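# Swap the finished part in the vise for a blank

## Task

Remove the finished upside-down-T part from the open vise and set it upright on its broad base in the black outfeed tray beside the part already there; both must finish standing on their bases. Place one of the two blanks from the infeed plate onto the two low support bars between the vise jaws, either face up, with its long side pressed against the fixed jaw (the end block without hoses) and its end pressed against the work stop (the short rod between the jaws). The other blank must finish fully on the infeed plate, either face up, not sitting on the pins. Release everything and move the gripper away; nothing may count as placed if it only stays put because the robot holds it.

## Robot and tools

Robot: one UR7e-type arm in a physics simulator. Its flange carries a V-shaped bracket with two parallel grippers. Gripper 1 points along the tool +z axis and closes along tool x, 50 mm wide when fully open. Gripper 2 points along tool -x, closes along tool z, and is always 25 mm wider than gripper 1 at the same command (75 mm fully open). Its pads never meet and stop 23 mm apart, so it cannot hold anything 23 mm wide or narrower. Its pad centre sits 223 mm along tool -x and 237 mm along tool -z from end_effector_position, at the same y. On both grippers the fingertips reach 17.5 mm past the pad centre, and the gripper body lies 25 mm toward +y. A flat block sticks out 65 mm toward -y beside gripper 1. When one gripper points down the other is level and sweeps round with every turn, so watch it near the table, parts and arm.

Frames: the scene frame has its origin on the table top below the arm base, +z up, +y to the left when looking along +x. end_effector_position is the point between gripper 1's pads. All poses you command belong to gripper 1. Turning the tool pivots both grippers about that point. To bring gripper 2 to where gripper 1 is, rotate +90 degrees about tool y and shift 237 mm along old +x and 223 mm along old -z.

Row format, used by execute_actions and move: 13 numbers (the schema allows up to 19).
- x, y, z: absolute position target in metres, scene frame.
- qw, qx, qy, qz: absolute orientation quaternion, w first, scene frame.
- position_1, position_2: gripper opening, from -1 to +1. +1 is fully open. Gripper 1's pads meet near -0.65. Send -1 to grip.
- force_limit_1, force_limit_2: -1 to +1, meaning about 20 N, 102 N at 0 and 185 N at +1 per pad.
- speed_1, speed_2: -1 to +1, meaning 20, 85 and 150 mm/s.
Repeat the quaternion in every row to hold an orientation; the reported one may have drifted.

execute_actions(actions): a list of actions. Each action is a table of up to 15 rows, one per 1/30 s step. A short table repeats its last row to fill 15 steps. Per step the commanded pose is clipped to within 100 mm and 16 degrees of the measured pose. A target more than 0.6 m from the start position along any tool axis is refused. If the first action fails this check, or any action is malformed, nothing runs. An empty list just returns the state and images.

move(target, speed, stop_force, blocking): a straight path to one absolute row.
- speed: 0.002 to 0.5 m/s, default 0.25.
- stop_force: 9 to 40 N. It ends the path when push along the line to the target rises by that much. Use it only very slowly and without turning. Omit it when backing off a contact.
- blocking=false: returns after 0.5 s. Check with wait(0) or brake with stop. It cannot be combined with stop_force.
The result line "move:" reports the ending (done, contact, held, off_target, moving, fault) and the limits that acted. limits=paced means the pose was clipped; limits=held means a check blocked some steps.

Other tools:
- wait(seconds): 0 to 10 s; the arm holds its command.
- stop(): brakes a running move.
- zoom_image(camera, region): region is [x0,y0,x1,y1] pixels, at most 504x504, on cam_high or cam_wrist (both 896x504).
- read_manual(section): licence text only.
- finished_scene(scene): ends the scene for good and reports success.

Results show:
- The gripper pose and velocities.
- Hand target: where the controller is now driving.
- Joint positions.
- Wrist force and torque in tool axes. They carry about 4 N offset and noise, and saturate near 50 N.
- position_measured in counts: opening ≈ (250 − counts) × 0.202 mm, plus 25 mm for gripper 2.
- object_status per gripper: 0 moving, 1 blocked while opening, 2 blocked while closing (holding), 3 reached target or pads met, meaning empty.
- "pose unreachable" means the clearance check changed or blocked the command.
A new position number, differing by at least 0.01, is needed before a new force or speed applies.

Cautions:
- The arm is stiff. Commanding past a hard contact can trigger a fault: 150 N external force or a joint load limit (wrist joints 26.6 N m) stops the arm for 10 s.
- Approach contacts slowly.
- Do not drop, slam or knock anything off the table.
- Parts may be tugged briefly.
- Holding loads heats motors: a warning appears at 70 °C and braking at 85 °C.
- The arm lags commands by about 0.17 s, and may fall short after long moves.
- Release everything before finishing.

Each tool is called after ">>>" by a JSON object that holds its "method" and its "body", one argument or row to a line.

## Session

>>> {"method": "execute_actions", "body": {
  "actions": []
}}

Scene clock: 0.00 s.
end_effector_position=(+0.7309, +0.3197, +0.3241) position_measured=(+3, +3) object_status=(+3, +3) end_effector_quat_wxyz=(+0.183, -0.489, +0.752, +0.401) end_effector_velocity=(+0.000, -0.001, +0.001) end_effector_angular_velocity=(-0.000, -0.002, -0.001)
Joint positions: [-0.141 -0.631  0.818 -3.536 -0.143 -0.925]
Joint velocities: [-0.001 -0.    -0.001 -0.    -0.     0.   ]
Motor temperatures (°C, as the motors report them): [27 29 25 28 32 33]
Wrist force (N, on the end effector, along its own x y z axes, offset not removed): no reading
Wrist torque (N m, same axes, about the end effector's origin, offset not removed): no reading
Hand target: +0.731, +0.320, +0.324; +0.183, -0.489, +0.752, +0.401

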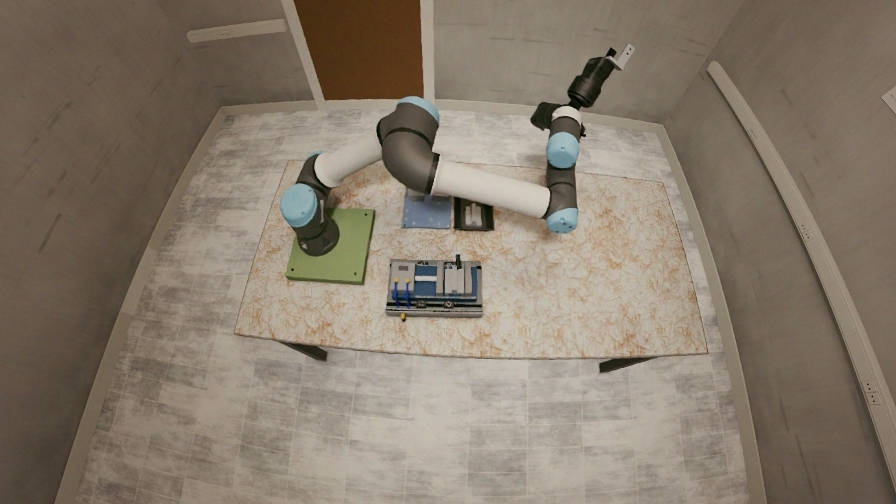

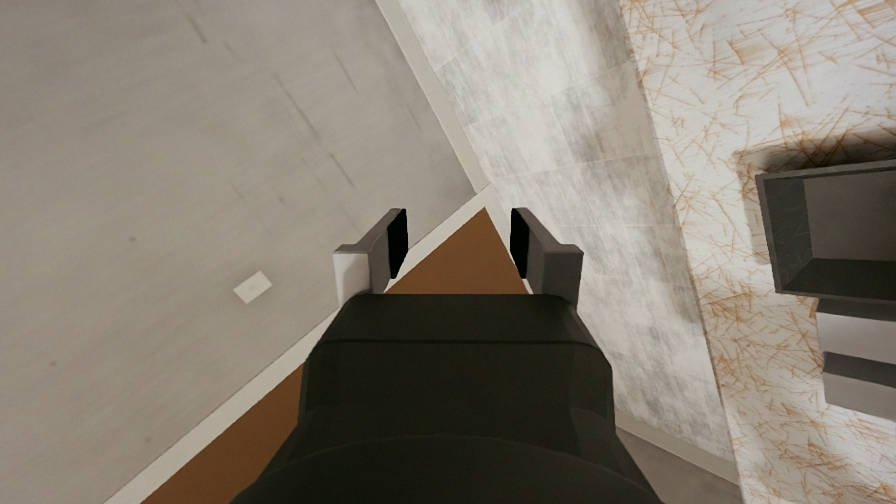

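>>> {"method": "move", "body": {
  "target": [0.55,0.12,0.38,0,0,1,0,1,1,0,0,0,0],
  "speed": 0.2
}}

Scene clock: 4.83 s.
end_effector_position=(+0.5506, +0.1204, +0.3804) position_measured=(+3, +3) object_status=(+3, +3) end_effector_quat_wxyz=(-0.000, -0.001, +1.000, +0.001) end_effector_velocity=(-0.002, -0.001, +0.000) end_effector_angular_velocity=(-0.008, +0.005, -0.009)
Joint positions: [-0.005 -1.488  1.533 -2.398 -1.601 -1.552]
Joint velocities: [ 0.004  0.    -0.002  0.007 -0.015  0.004]
Motor temperatures (°C, as the motors report them): [27 29 25 28 32 33]
Wrist force (N, on the end effector, along its own x y z axes, offset not removed): [-4.3 2.0 1.3]
Wrist torque (N m, same axes, about the end effector's origin, offset not removed): [0.39 0.83 -0.03]
Hand target: +0.550, +0.120, +0.380; -0.001, -0.000, +1.000, +0.000
Off the commanded pose: 0.001 m, 0 deg.
move: done

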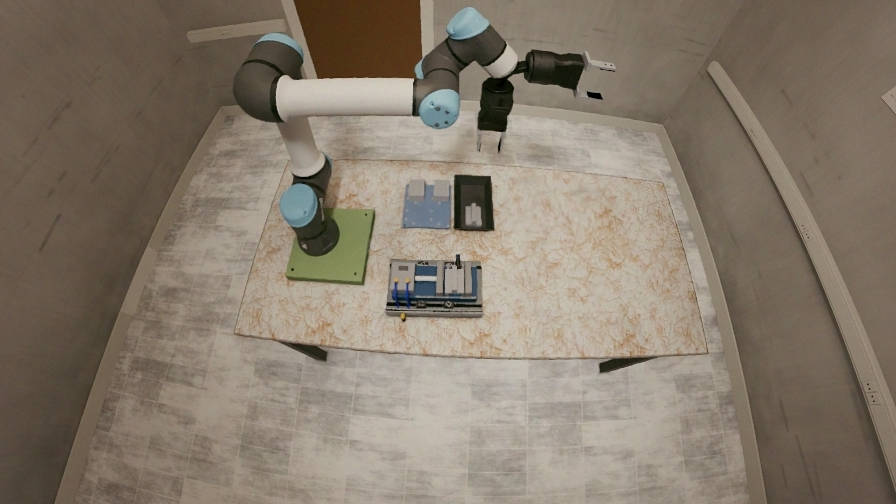

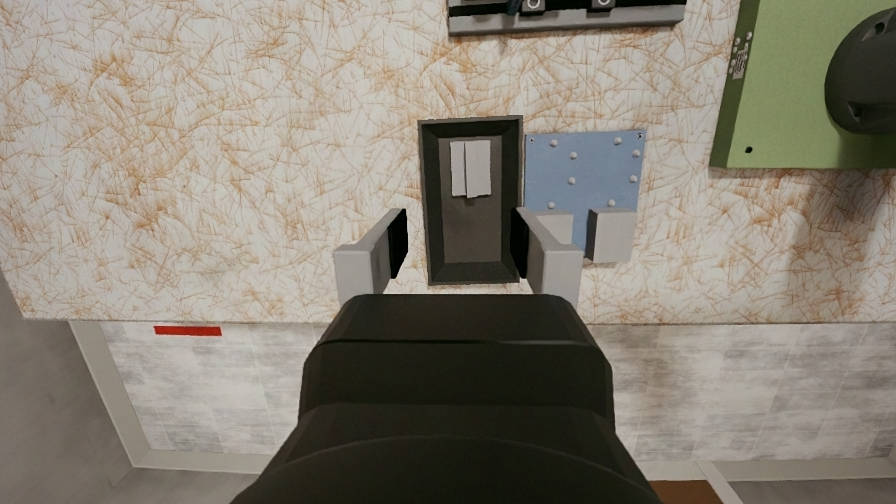

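>>> {"method": "move", "body": {
  "target": [0.465,-0.135,0.17,0,-0.017,0.9998,0,1,1,0,0,0,0]
}}

>>> {"method": "zoom_image", "body": {
  "camera": "cam_wrist",
  "region": [300, 50, 650, 300]
}}

Scene clock: 7.73 s.
end_effector_position=(+0.4653, -0.1351, +0.1702) position_measured=(+3, +3) object_status=(+3, +3) end_effector_quat_wxyz=(+0.000, -0.017, +1.000, -0.000) end_effector_velocity=(-0.000, -0.002, -0.001) end_effector_angular_velocity=(+0.000, -0.001, +0.001)
Joint positions: [-0.624 -1.581  2.175 -2.851 -1.157 -2.042]
Joint velocities: [-0.004  0.002  0.002 -0.003  0.004 -0.004]
Motor temperatures (°C, as the motors report them): [27 29 25 28 32 33]
Wrist force (N, on the end effector, along its own x y z axes, offset not removed): [-1.3 -0.6 -2.3]
Wrist torque (N m, same axes, about the end effector's origin, offset not removed): [-0.31 0.26 0.10]
Hand target: +0.465, -0.135, +0.170; +0.000, -0.017, +1.000, -0.000
Off the commanded pose: 0.000 m, 0 deg.
move: done

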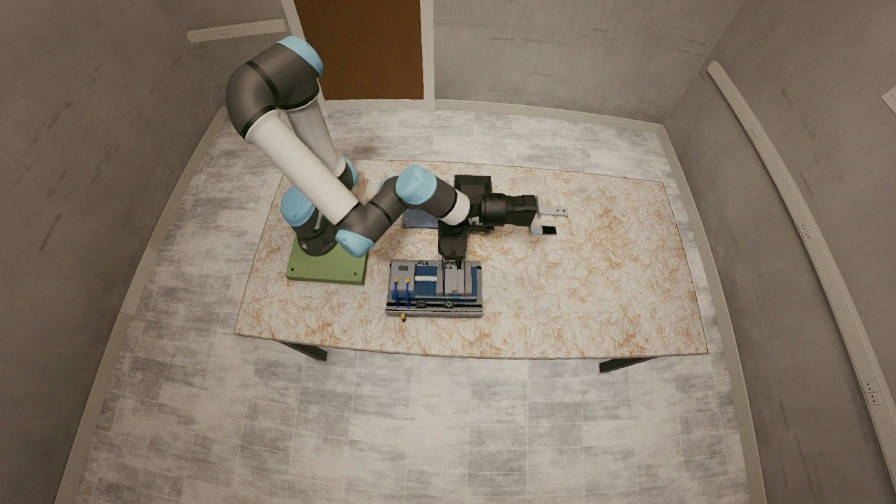

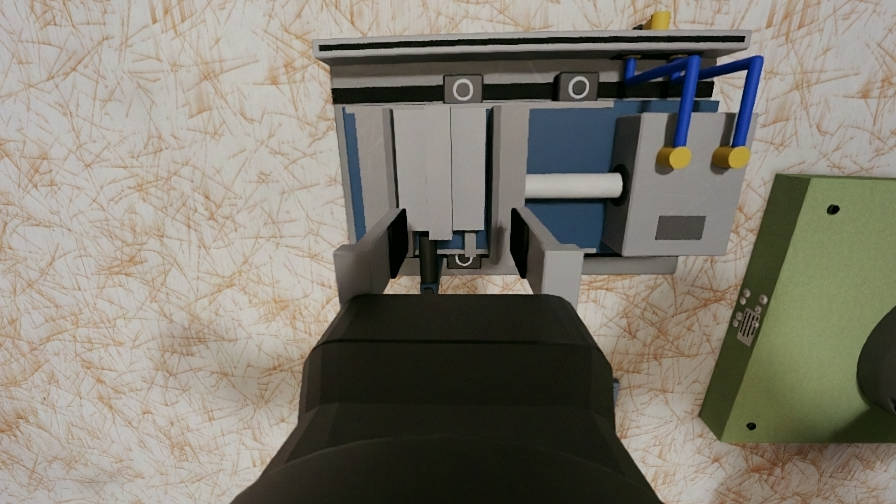

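Region (300, 50, 650, 300) of cam_wrist's 896x504 image, scaled by 1.440, with more detail than that image has; it fills the top 360 rows of this view, and the rest is white.

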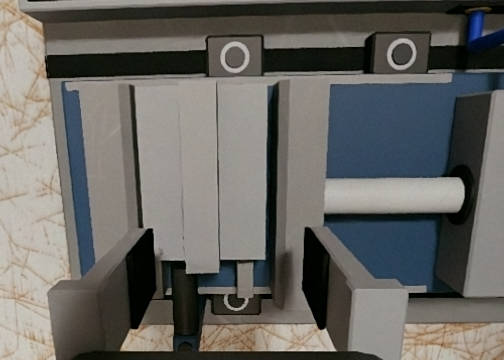

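>>> {"method": "move", "body": {
  "target": [0.478,-0.158,0.123,0,-0.026,0.9997,0,0.45,1,0,0,0,0],
  "speed": 0.1
}}

>>> {"method": "move", "body": {
  "target": [0.478,-0.158,0.08,0,-0.026,0.9997,0,0.45,1,0,0,0,0],
  "speed": 0.006,
  "stop_force": 10
}}

Scene clock: 9.63 s.
end_effector_position=(+0.4779, -0.1579, +0.1232) position_measured=(+85, +3) object_status=(+3, +3) end_effector_quat_wxyz=(-0.000, -0.026, +1.000, +0.000) end_effector_velocity=(+0.000, -0.001, -0.002) end_effector_angular_velocity=(+0.000, +0.001, -0.001)
Joint positions: [-0.657 -1.459  2.191 -2.97  -1.125 -2.086]
Joint velocities: [-0.002  0.006  0.    -0.005 -0.    -0.001]
Motor temperatures (°C, as the motors report them): [27 29 25 28 32 33]
Wrist force (N, on the end effector, along its own x y z axes, offset not removed): [-1.2 -0.7 -1.1]
Wrist torque (N m, same axes, about the end effector's origin, offset not removed): [-0.27 0.10 0.14]
Hand target: +0.478, -0.158, +0.123; +0.000, -0.026, +1.000, -0.000
Off the commanded pose: 0.000 m, 0 deg.
move: done

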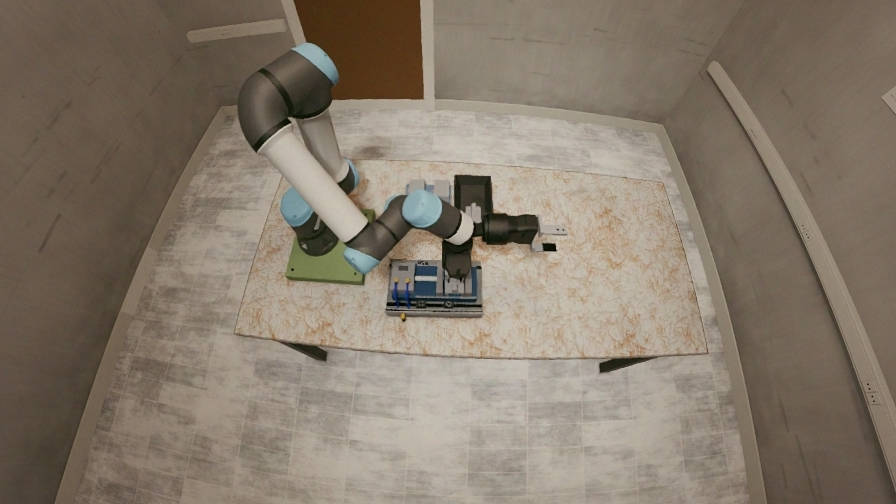

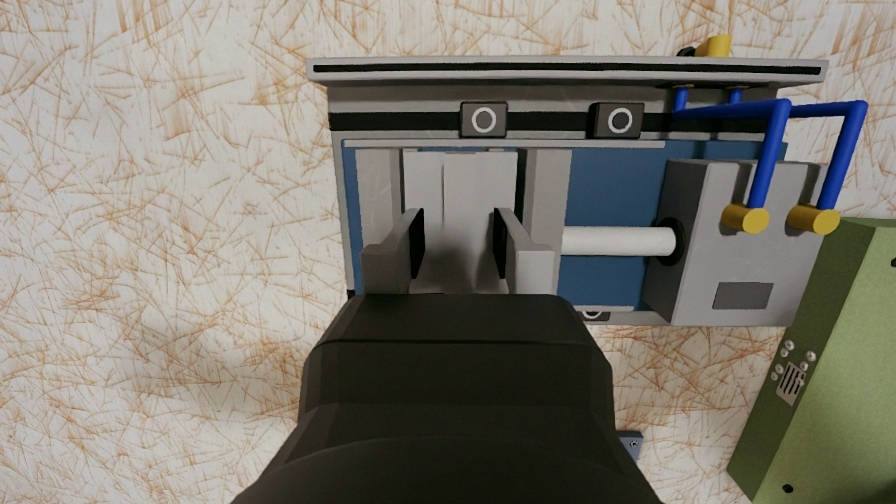

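Scene clock: 11.87 s.
end_effector_position=(+0.4780, -0.1579, +0.1120) position_measured=(+85, +3) object_status=(+3, +3) end_effector_quat_wxyz=(+0.000, -0.026, +1.000, -0.000) end_effector_velocity=(-0.001, +0.000, +0.001) end_effector_angular_velocity=(+0.003, +0.005, -0.000)
Joint positions: [-0.657 -1.437  2.204 -3.005 -1.125 -2.086]
Joint velocities: [-0.001 -0.003 -0.002  0.011 -0.    -0.   ]
Motor temperatures (°C, as the motors report them): [27 29 25 28 32 33]
Wrist force (N, on the end effector, along its own x y z axes, offset not removed): [-4.9 -0.8 -32.6]
Wrist torque (N m, same axes, about the end effector's origin, offset not removed): [-0.11 -1.04 -0.09]
Hand target: +0.478, -0.158, +0.112; +0.000, -0.026, +1.000, -0.000
Off the commanded pose: 0.032 m, 0 deg.
move: contact

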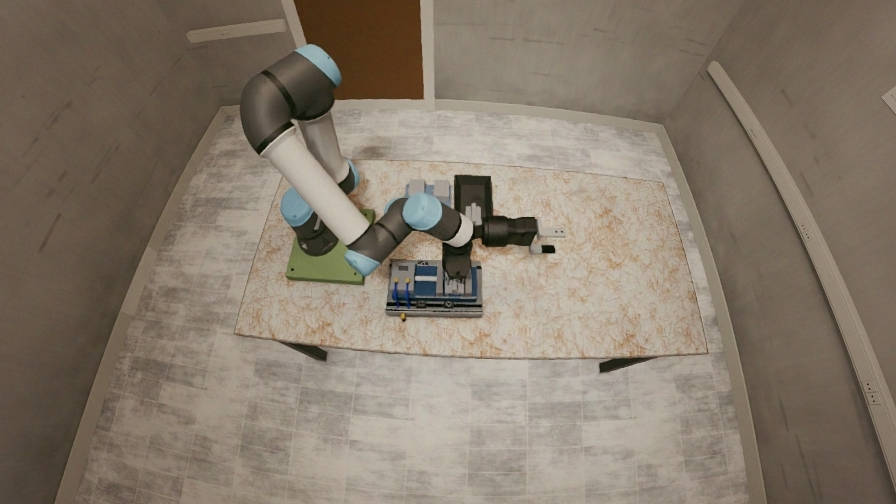

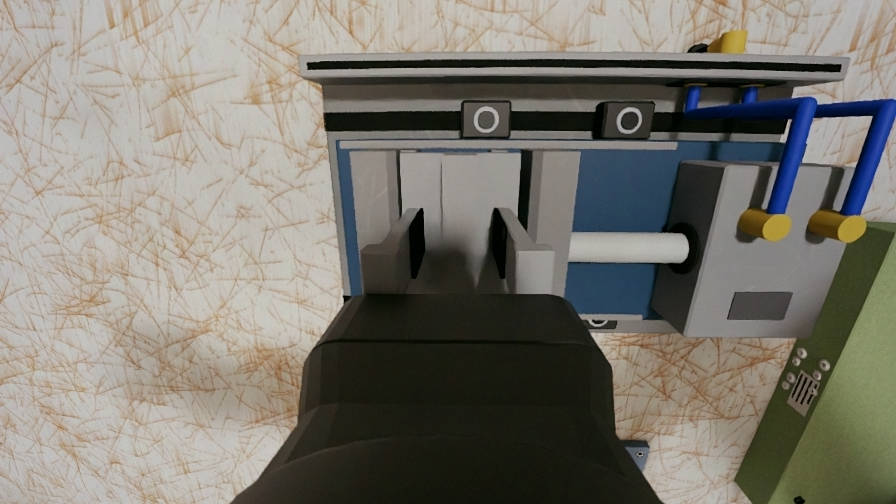

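>>> {"method": "move", "body": {
  "target": [0.4765,-0.158,0.1145,0,-0.026,0.9997,0,0.45,1,0,0,0,0],
  "speed": 0.02
}}

>>> {"method": "move", "body": {
  "target": [0.4765,-0.158,0.1145,0,-0.026,0.9997,0,-1,1,0,0,-0.5,0]
}}

>>> {"method": "move", "body": {
  "target": [0.4765,-0.158,0.18,0,-0.026,0.9997,0,-1,1,0,0,-0.5,0],
  "speed": 0.12
}}

>>> {"method": "move", "body": {
  "target": [0.522,0.205,0.16,0,-0.022,0.9998,0,-1,1,0,0,-0.5,0]
}}

>>> {"method": "move", "body": {
  "target": [0.522,0.205,0.11,0,-0.022,0.9998,0,-1,1,0,0,-0.5,0],
  "speed": 0.1
}}

>>> {"method": "zoom_image", "body": {
  "camera": "cam_high",
  "region": [400, 120, 540, 240]
}}

Scene clock: 14.17 s.
end_effector_position=(+0.4766, -0.1580, +0.1144) position_measured=(+85, +3) object_status=(+3, +3) end_effector_quat_wxyz=(+0.000, -0.026, +1.000, -0.000) end_effector_velocity=(-0.000, -0.001, +0.002) end_effector_angular_velocity=(-0.000, -0.000, -0.000)
Joint positions: [-0.659 -1.445  2.205 -2.997 -1.124 -2.088]
Joint velocities: [-0.002 -0.004 -0.001  0.005  0.001 -0.001]
Motor temperatures (°C, as the motors report them): [27 29 25 28 32 33]
Wrist force (N, on the end effector, along its own x y z axes, offset not removed): [-1.4 1.7 3.0]
Wrist torque (N m, same axes, about the end effector's origin, offset not removed): [0.43 0.39 -0.22]
Hand target: +0.477, -0.158, +0.115; +0.000, -0.026, +1.000, -0.000
Off the commanded pose: 0.000 m, 0 deg.
move: done

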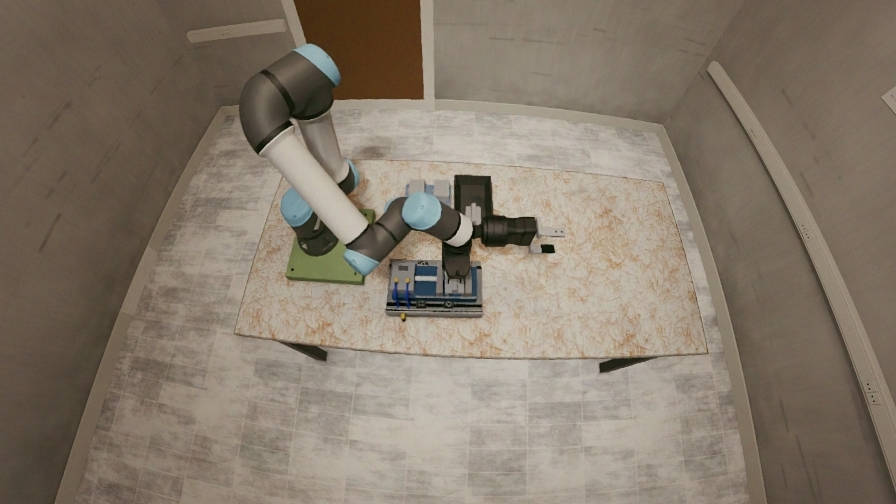

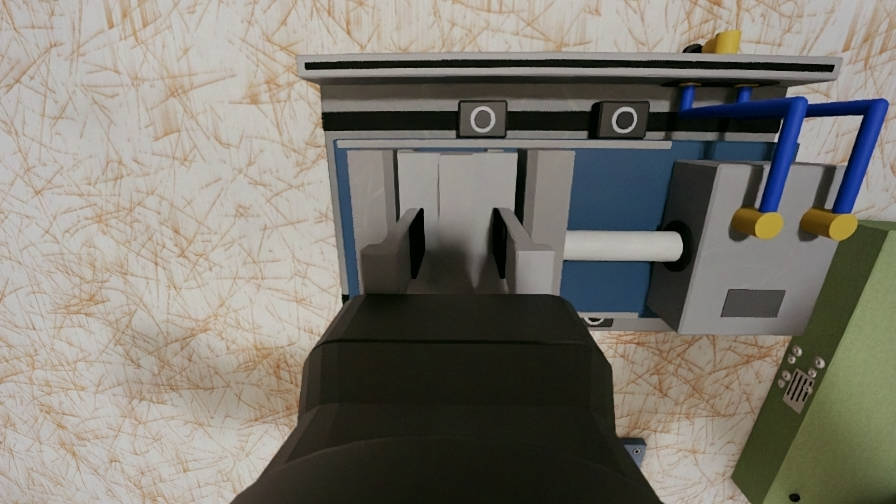

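Scene clock: 14.87 s.
end_effector_position=(+0.4765, -0.1580, +0.1145) position_measured=(+186, +3) object_status=(+2, +3) end_effector_quat_wxyz=(-0.000, -0.026, +1.000, +0.000) end_effector_velocity=(+0.000, -0.001, +0.000) end_effector_angular_velocity=(-0.001, -0.002, -0.001)
Joint positions: [-0.659 -1.445  2.205 -2.996 -1.124 -2.088]
Joint velocities: [-0.001 -0.     0.    -0.002 -0.    -0.   ]
Motor temperatures (°C, as the motors report them): [27 29 25 28 32 33]
Wrist force (N, on the end effector, along its own x y z axes, offset not removed): [-0.2 -1.0 5.1]
Wrist torque (N m, same axes, about the end effector's origin, offset not removed): [-0.12 -0.29 0.00]
Hand target: +0.477, -0.158, +0.115; +0.000, -0.026, +1.000, -0.000
Off the commanded pose: 0.000 m, 0 deg.
move: done

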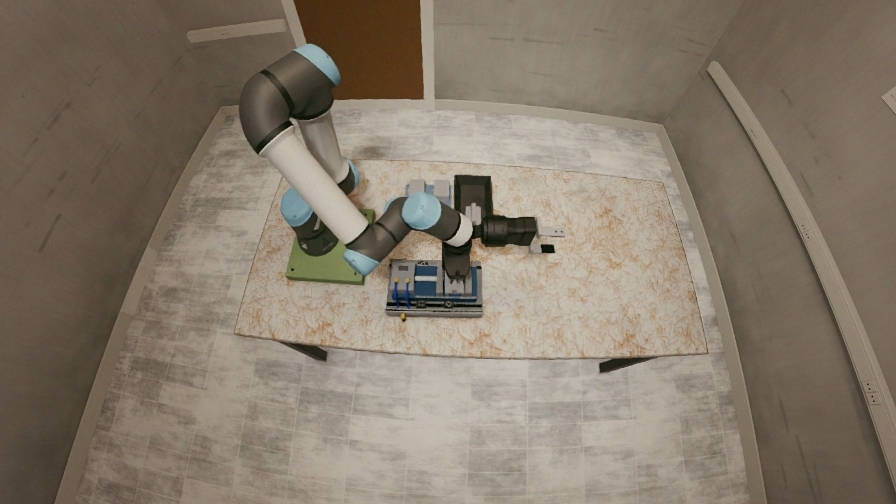

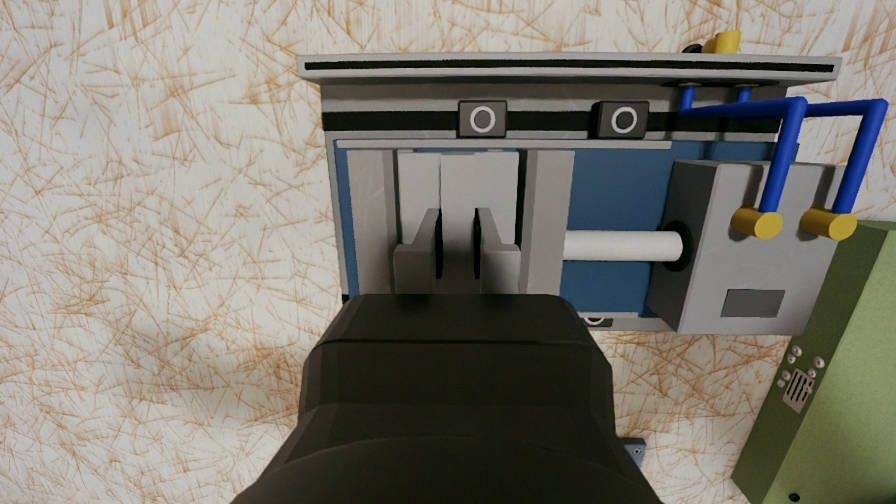

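Scene clock: 15.97 s.
end_effector_position=(+0.4765, -0.1580, +0.1797) position_measured=(+186, +3) object_status=(+2, +3) end_effector_quat_wxyz=(+0.000, -0.026, +1.000, -0.000) end_effector_velocity=(+0.000, +0.000, +0.002) end_effector_angular_velocity=(+0.002, +0.000, +0.001)
Joint positions: [-0.658 -1.559  2.118 -2.797 -1.125 -2.087]
Joint velocities: [-0.001 -0.004 -0.004  0.009  0.002 -0.   ]
Motor temperatures (°C, as the motors report them): [27 29 25 28 32 33]
Wrist force (N, on the end effector, along its own x y z axes, offset not removed): [1.2 -4.2 2.6]
Wrist torque (N m, same axes, about the end effector's origin, offset not removed): [-1.03 -0.14 -0.12]
Hand target: +0.476, -0.158, +0.180; +0.000, -0.026, +1.000, -0.000
Off the commanded pose: 0.000 m, 0 deg.
move: done

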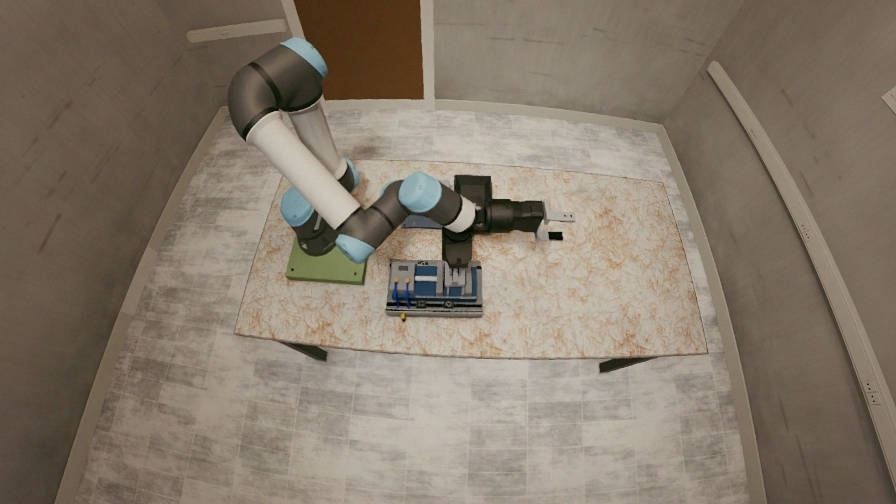

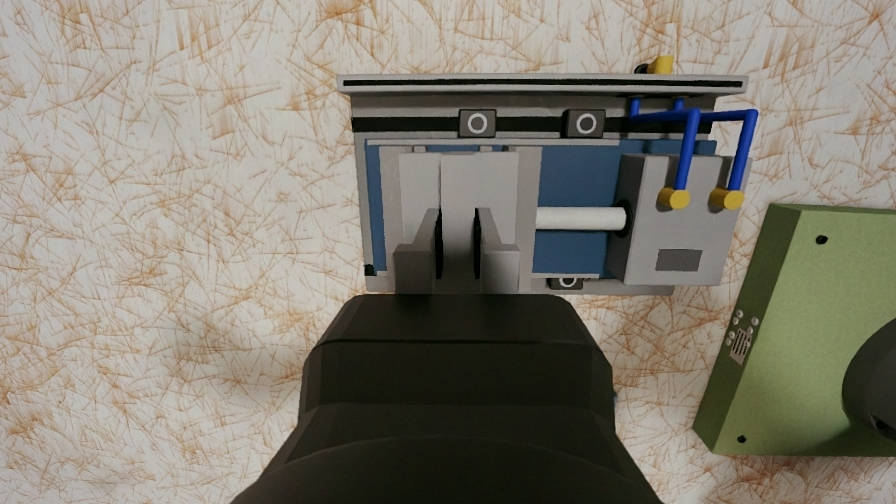

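Scene clock: 18.10 s.
end_effector_position=(+0.5216, +0.2051, +0.1599) position_measured=(+186, +3) object_status=(+2, +3) end_effector_quat_wxyz=(-0.000, -0.022, +1.000, +0.000) end_effector_velocity=(+0.001, +0.002, -0.000) end_effector_angular_velocity=(-0.002, +0.001, -0.001)
Joint positions: [ 0.162 -1.316  1.93  -2.96  -1.689 -1.464]
Joint velocities: [ 0.005  0.005 -0.006  0.003 -0.006  0.004]
Motor temperatures (°C, as the motors report them): [27 29 25 28 32 33]
Wrist force (N, on the end effector, along its own x y z axes, offset not removed): [1.7 0.1 0.2]
Wrist torque (N m, same axes, about the end effector's origin, offset not removed): [-0.07 -0.51 -0.28]
Hand target: +0.522, +0.205, +0.160; -0.000, -0.022, +1.000, +0.000
Off the commanded pose: 0.000 m, 0 deg.
move: done

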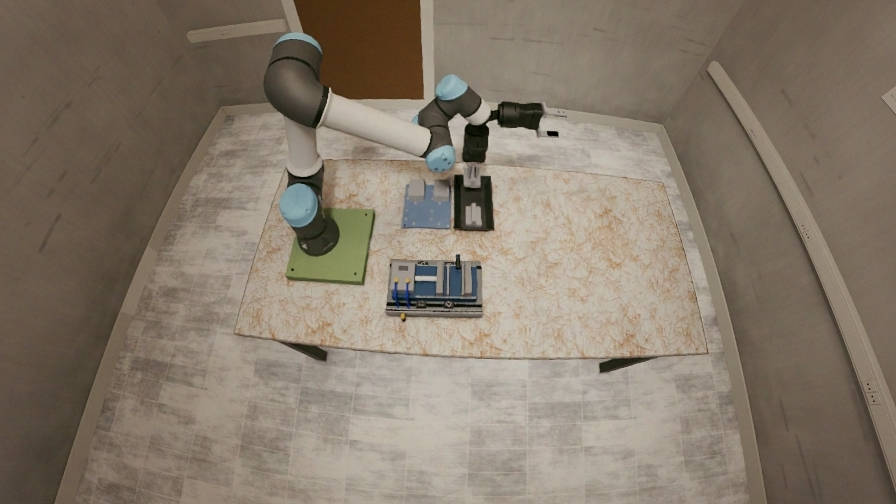

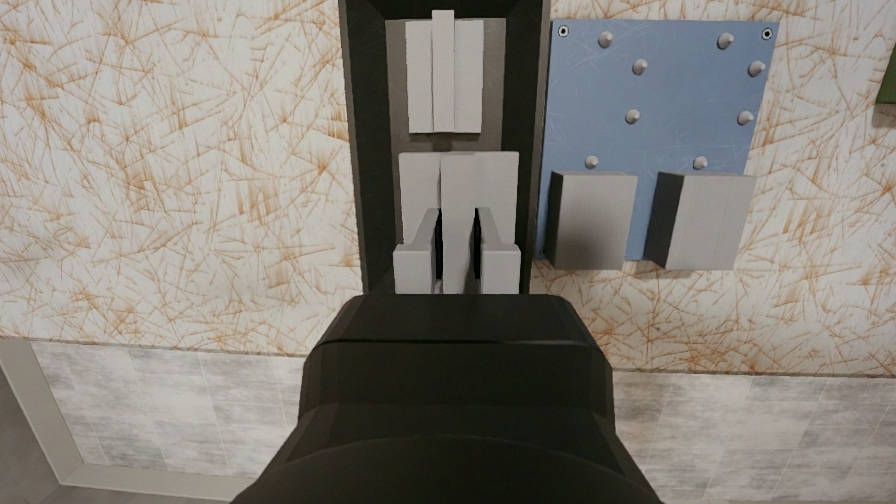

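Scene clock: 19.13 s.
end_effector_position=(+0.5220, +0.2050, +0.1103) position_measured=(+186, +3) object_status=(+2, +3) end_effector_quat_wxyz=(-0.000, -0.022, +1.000, -0.000) end_effector_velocity=(+0.000, +0.000, -0.003) end_effector_angular_velocity=(+0.000, -0.001, +0.001)
Joint positions: [ 0.162 -1.236  1.981 -3.092 -1.69  -1.465]
Joint velocities: [ 0.001  0.005  0.002 -0.008  0.     0.   ]
Motor temperatures (°C, as the motors report them): [27 29 25 28 32 33]
Wrist force (N, on the end effector, along its own x y z axes, offset not removed): [-0.5 1.8 4.0]
Wrist torque (N m, same axes, about the end effector's origin, offset not removed): [0.46 0.14 -0.22]
Hand target: +0.522, +0.205, +0.110; -0.000, -0.022, +1.000, -0.000
Off the commanded pose: 0.000 m, 0 deg.
move: done

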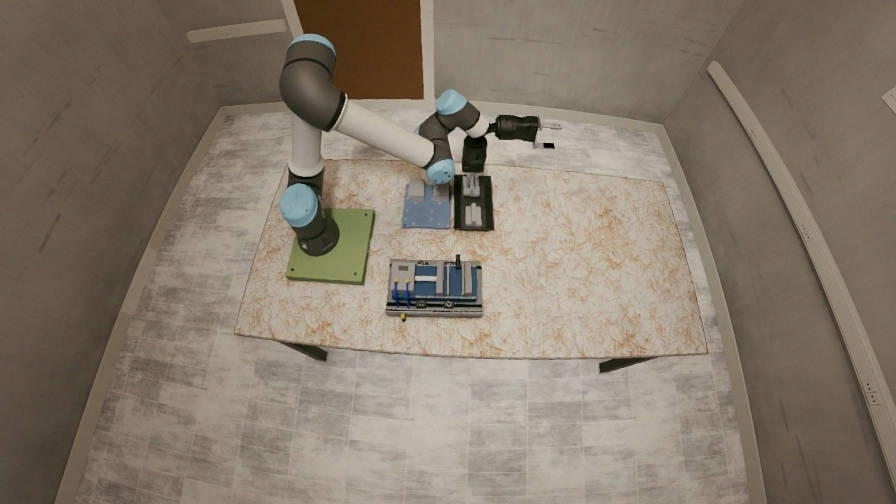

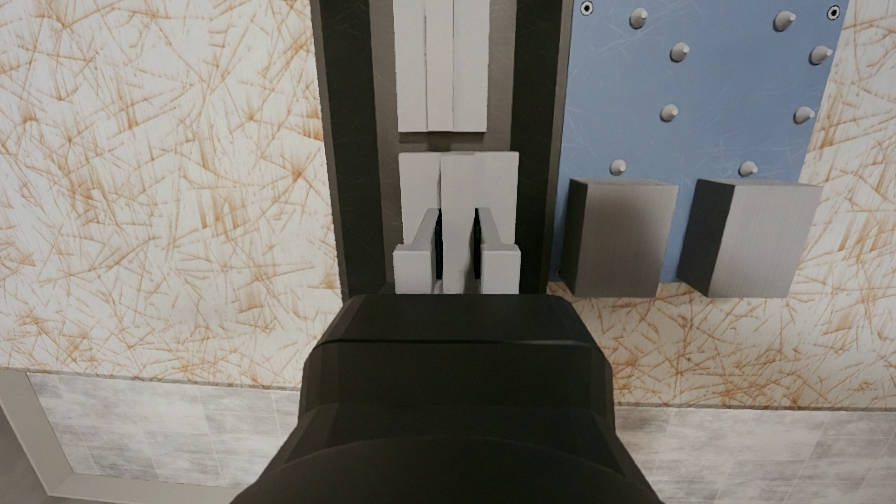

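Region (400, 120, 540, 240) of cam_high's 896x504 image, scaled by 3.600, with more detail than that image has; it fills the top 432 rows of this view, and the rest is white.

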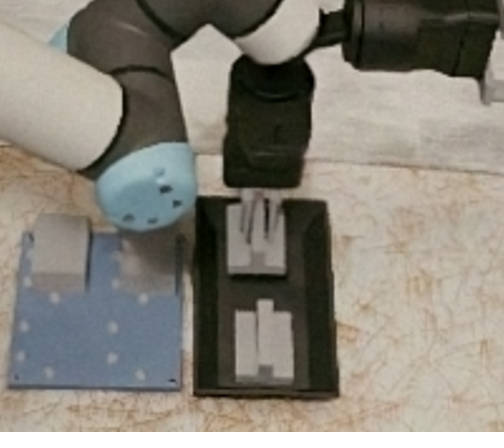

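>>> {"method": "move", "body": {
  "target": [0.531,0.210,0.09,0,-0.015,0.9999,0,-1,1,0,0,-0.5,0],
  "speed": 0.06
}}

>>> {"method": "move", "body": {
  "target": [0.531,0.210,0.053,0,-0.015,0.9999,0,-1,1,0,0,-0.5,0],
  "speed": 0.04
}}

>>> {"method": "move", "body": {
  "target": [0.531,0.210,0.03,0,-0.015,0.9999,0,-1,1,0,0,-0.5,0],
  "speed": 0.005,
  "stop_force": 10
}}

Scene clock: 21.07 s.
end_effector_position=(+0.5309, +0.2099, +0.0902) position_measured=(+186, +3) object_status=(+2, +3) end_effector_quat_wxyz=(-0.000, -0.015, +1.000, +0.000) end_effector_velocity=(+0.001, +0.000, -0.002) end_effector_angular_velocity=(-0.000, +0.000, -0.002)
Joint positions: [ 0.169 -1.181  1.967 -3.131 -1.704 -1.45 ]
Joint velocities: [ 0.     0.006 -0.001 -0.004 -0.002  0.002]
Motor temperatures (°C, as the motors report them): [27 29 25 28 32 33]
Wrist force (N, on the end effector, along its own x y z axes, offset not removed): [0.1 -0.8 3.7]
Wrist torque (N m, same axes, about the end effector's origin, offset not removed): [-0.28 -0.20 0.04]
Hand target: +0.531, +0.210, +0.090; -0.000, -0.015, +1.000, +0.000
Off the commanded pose: 0.000 m, 0 deg.
move: done

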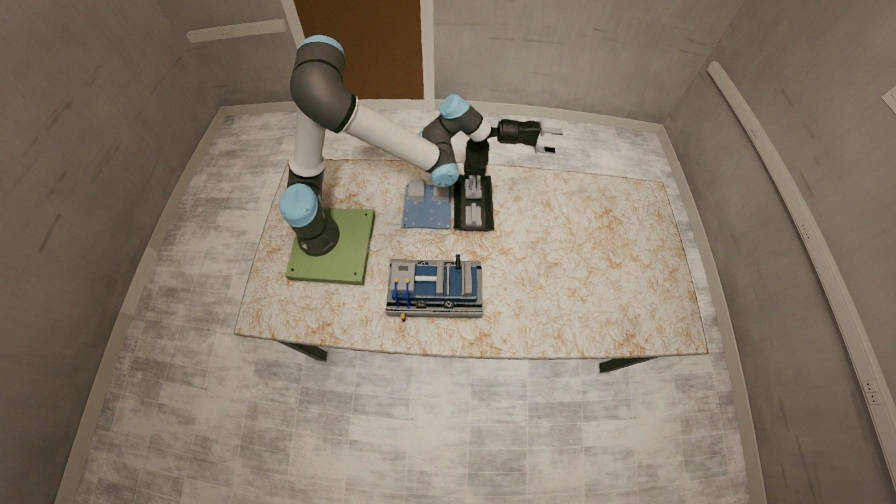

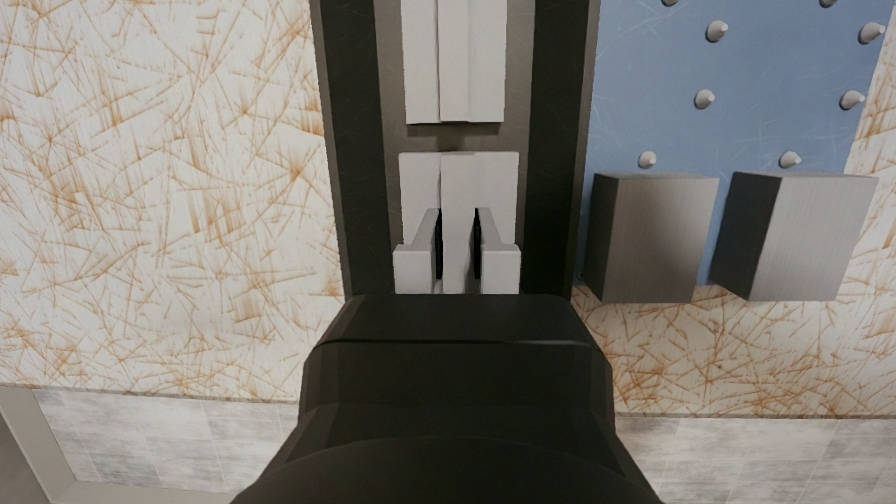

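Scene clock: 22.40 s.
end_effector_position=(+0.5310, +0.2100, +0.0533) position_measured=(+186, +3) object_status=(+2, +3) end_effector_quat_wxyz=(-0.000, -0.015, +1.000, -0.000) end_effector_velocity=(+0.000, +0.000, -0.003) end_effector_angular_velocity=(+0.001, -0.002, -0.000)
Joint positions: [ 0.168 -1.111  1.991 -3.225 -1.704 -1.45 ]
Joint velocities: [ 0.     0.005  0.002 -0.009  0.     0.   ]
Motor temperatures (°C, as the motors report them): [27 29 25 28 32 33]
Wrist force (N, on the end effector, along its own x y z axes, offset not removed): [-1.5 -2.2 3.6]
Wrist torque (N m, same axes, about the end effector's origin, offset not removed): [-0.45 0.31 -0.07]
Hand target: +0.531, +0.210, +0.053; -0.000, -0.015, +1.000, -0.000
Off the commanded pose: 0.000 m, 0 deg.
move: done

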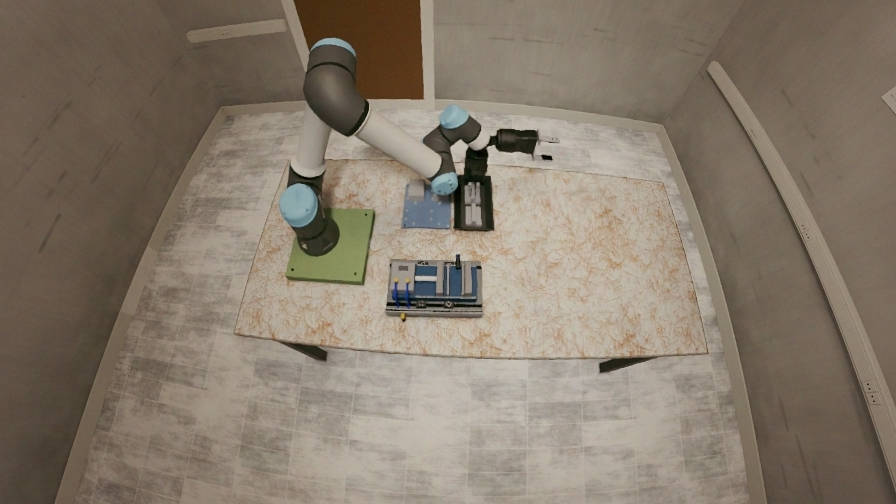

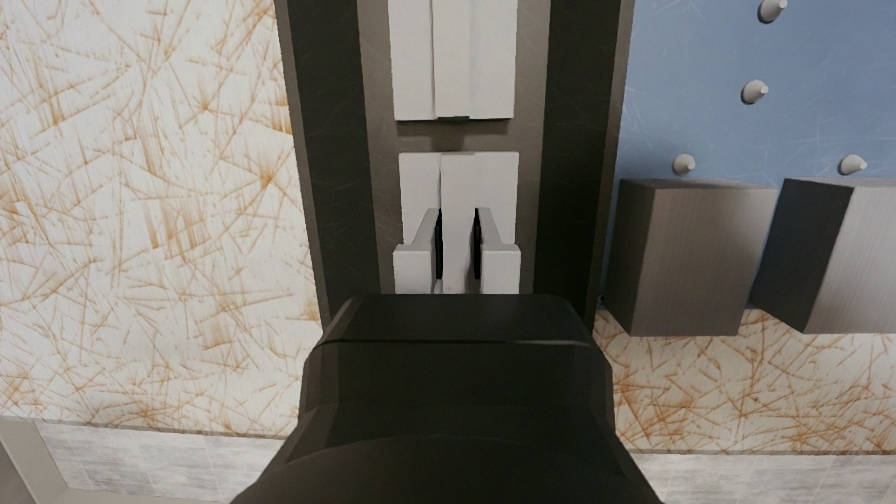

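Scene clock: 24.23 s.
end_effector_position=(+0.5310, +0.2100, +0.0460) position_measured=(+186, +3) object_status=(+2, +3) end_effector_quat_wxyz=(+0.000, -0.015, +1.000, +0.000) end_effector_velocity=(-0.000, -0.000, +0.001) end_effector_angular_velocity=(-0.000, +0.002, +0.000)
Joint positions: [ 0.168 -1.096  1.994 -3.243 -1.704 -1.45 ]
Joint velocities: [-0.    -0.003 -0.     0.005  0.    -0.   ]
Motor temperatures (°C, as the motors report them): [27 29 25 28 32 33]
Wrist force (N, on the end effector, along its own x y z axes, offset not removed): [0.1 0.5 -31.9]
Wrist torque (N m, same axes, about the end effector's origin, offset not removed): [-0.32 -0.20 -0.17]
Hand target: +0.531, +0.210, +0.046; +0.000, -0.015, +1.000, +0.000
Off the commanded pose: 0.016 m, 0 deg.
move: contact

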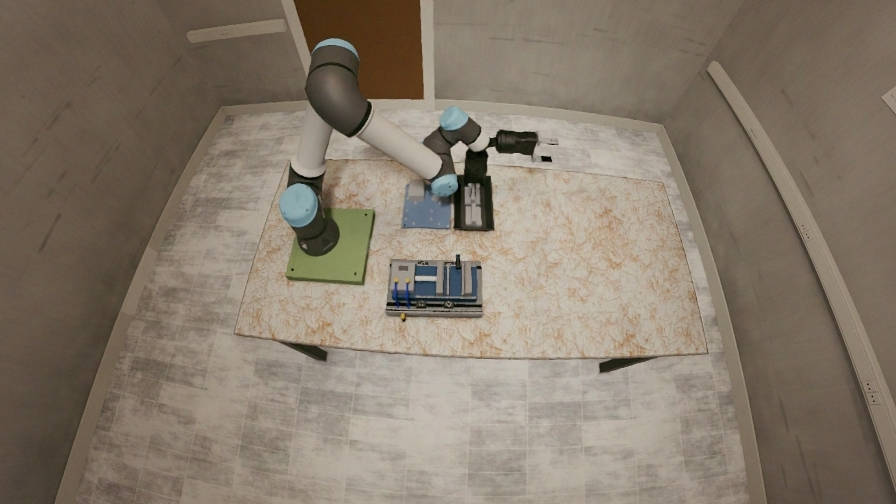

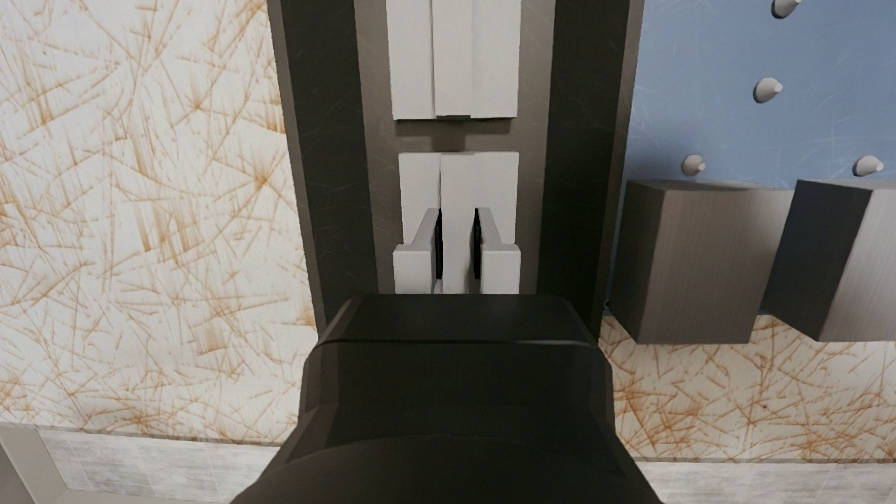

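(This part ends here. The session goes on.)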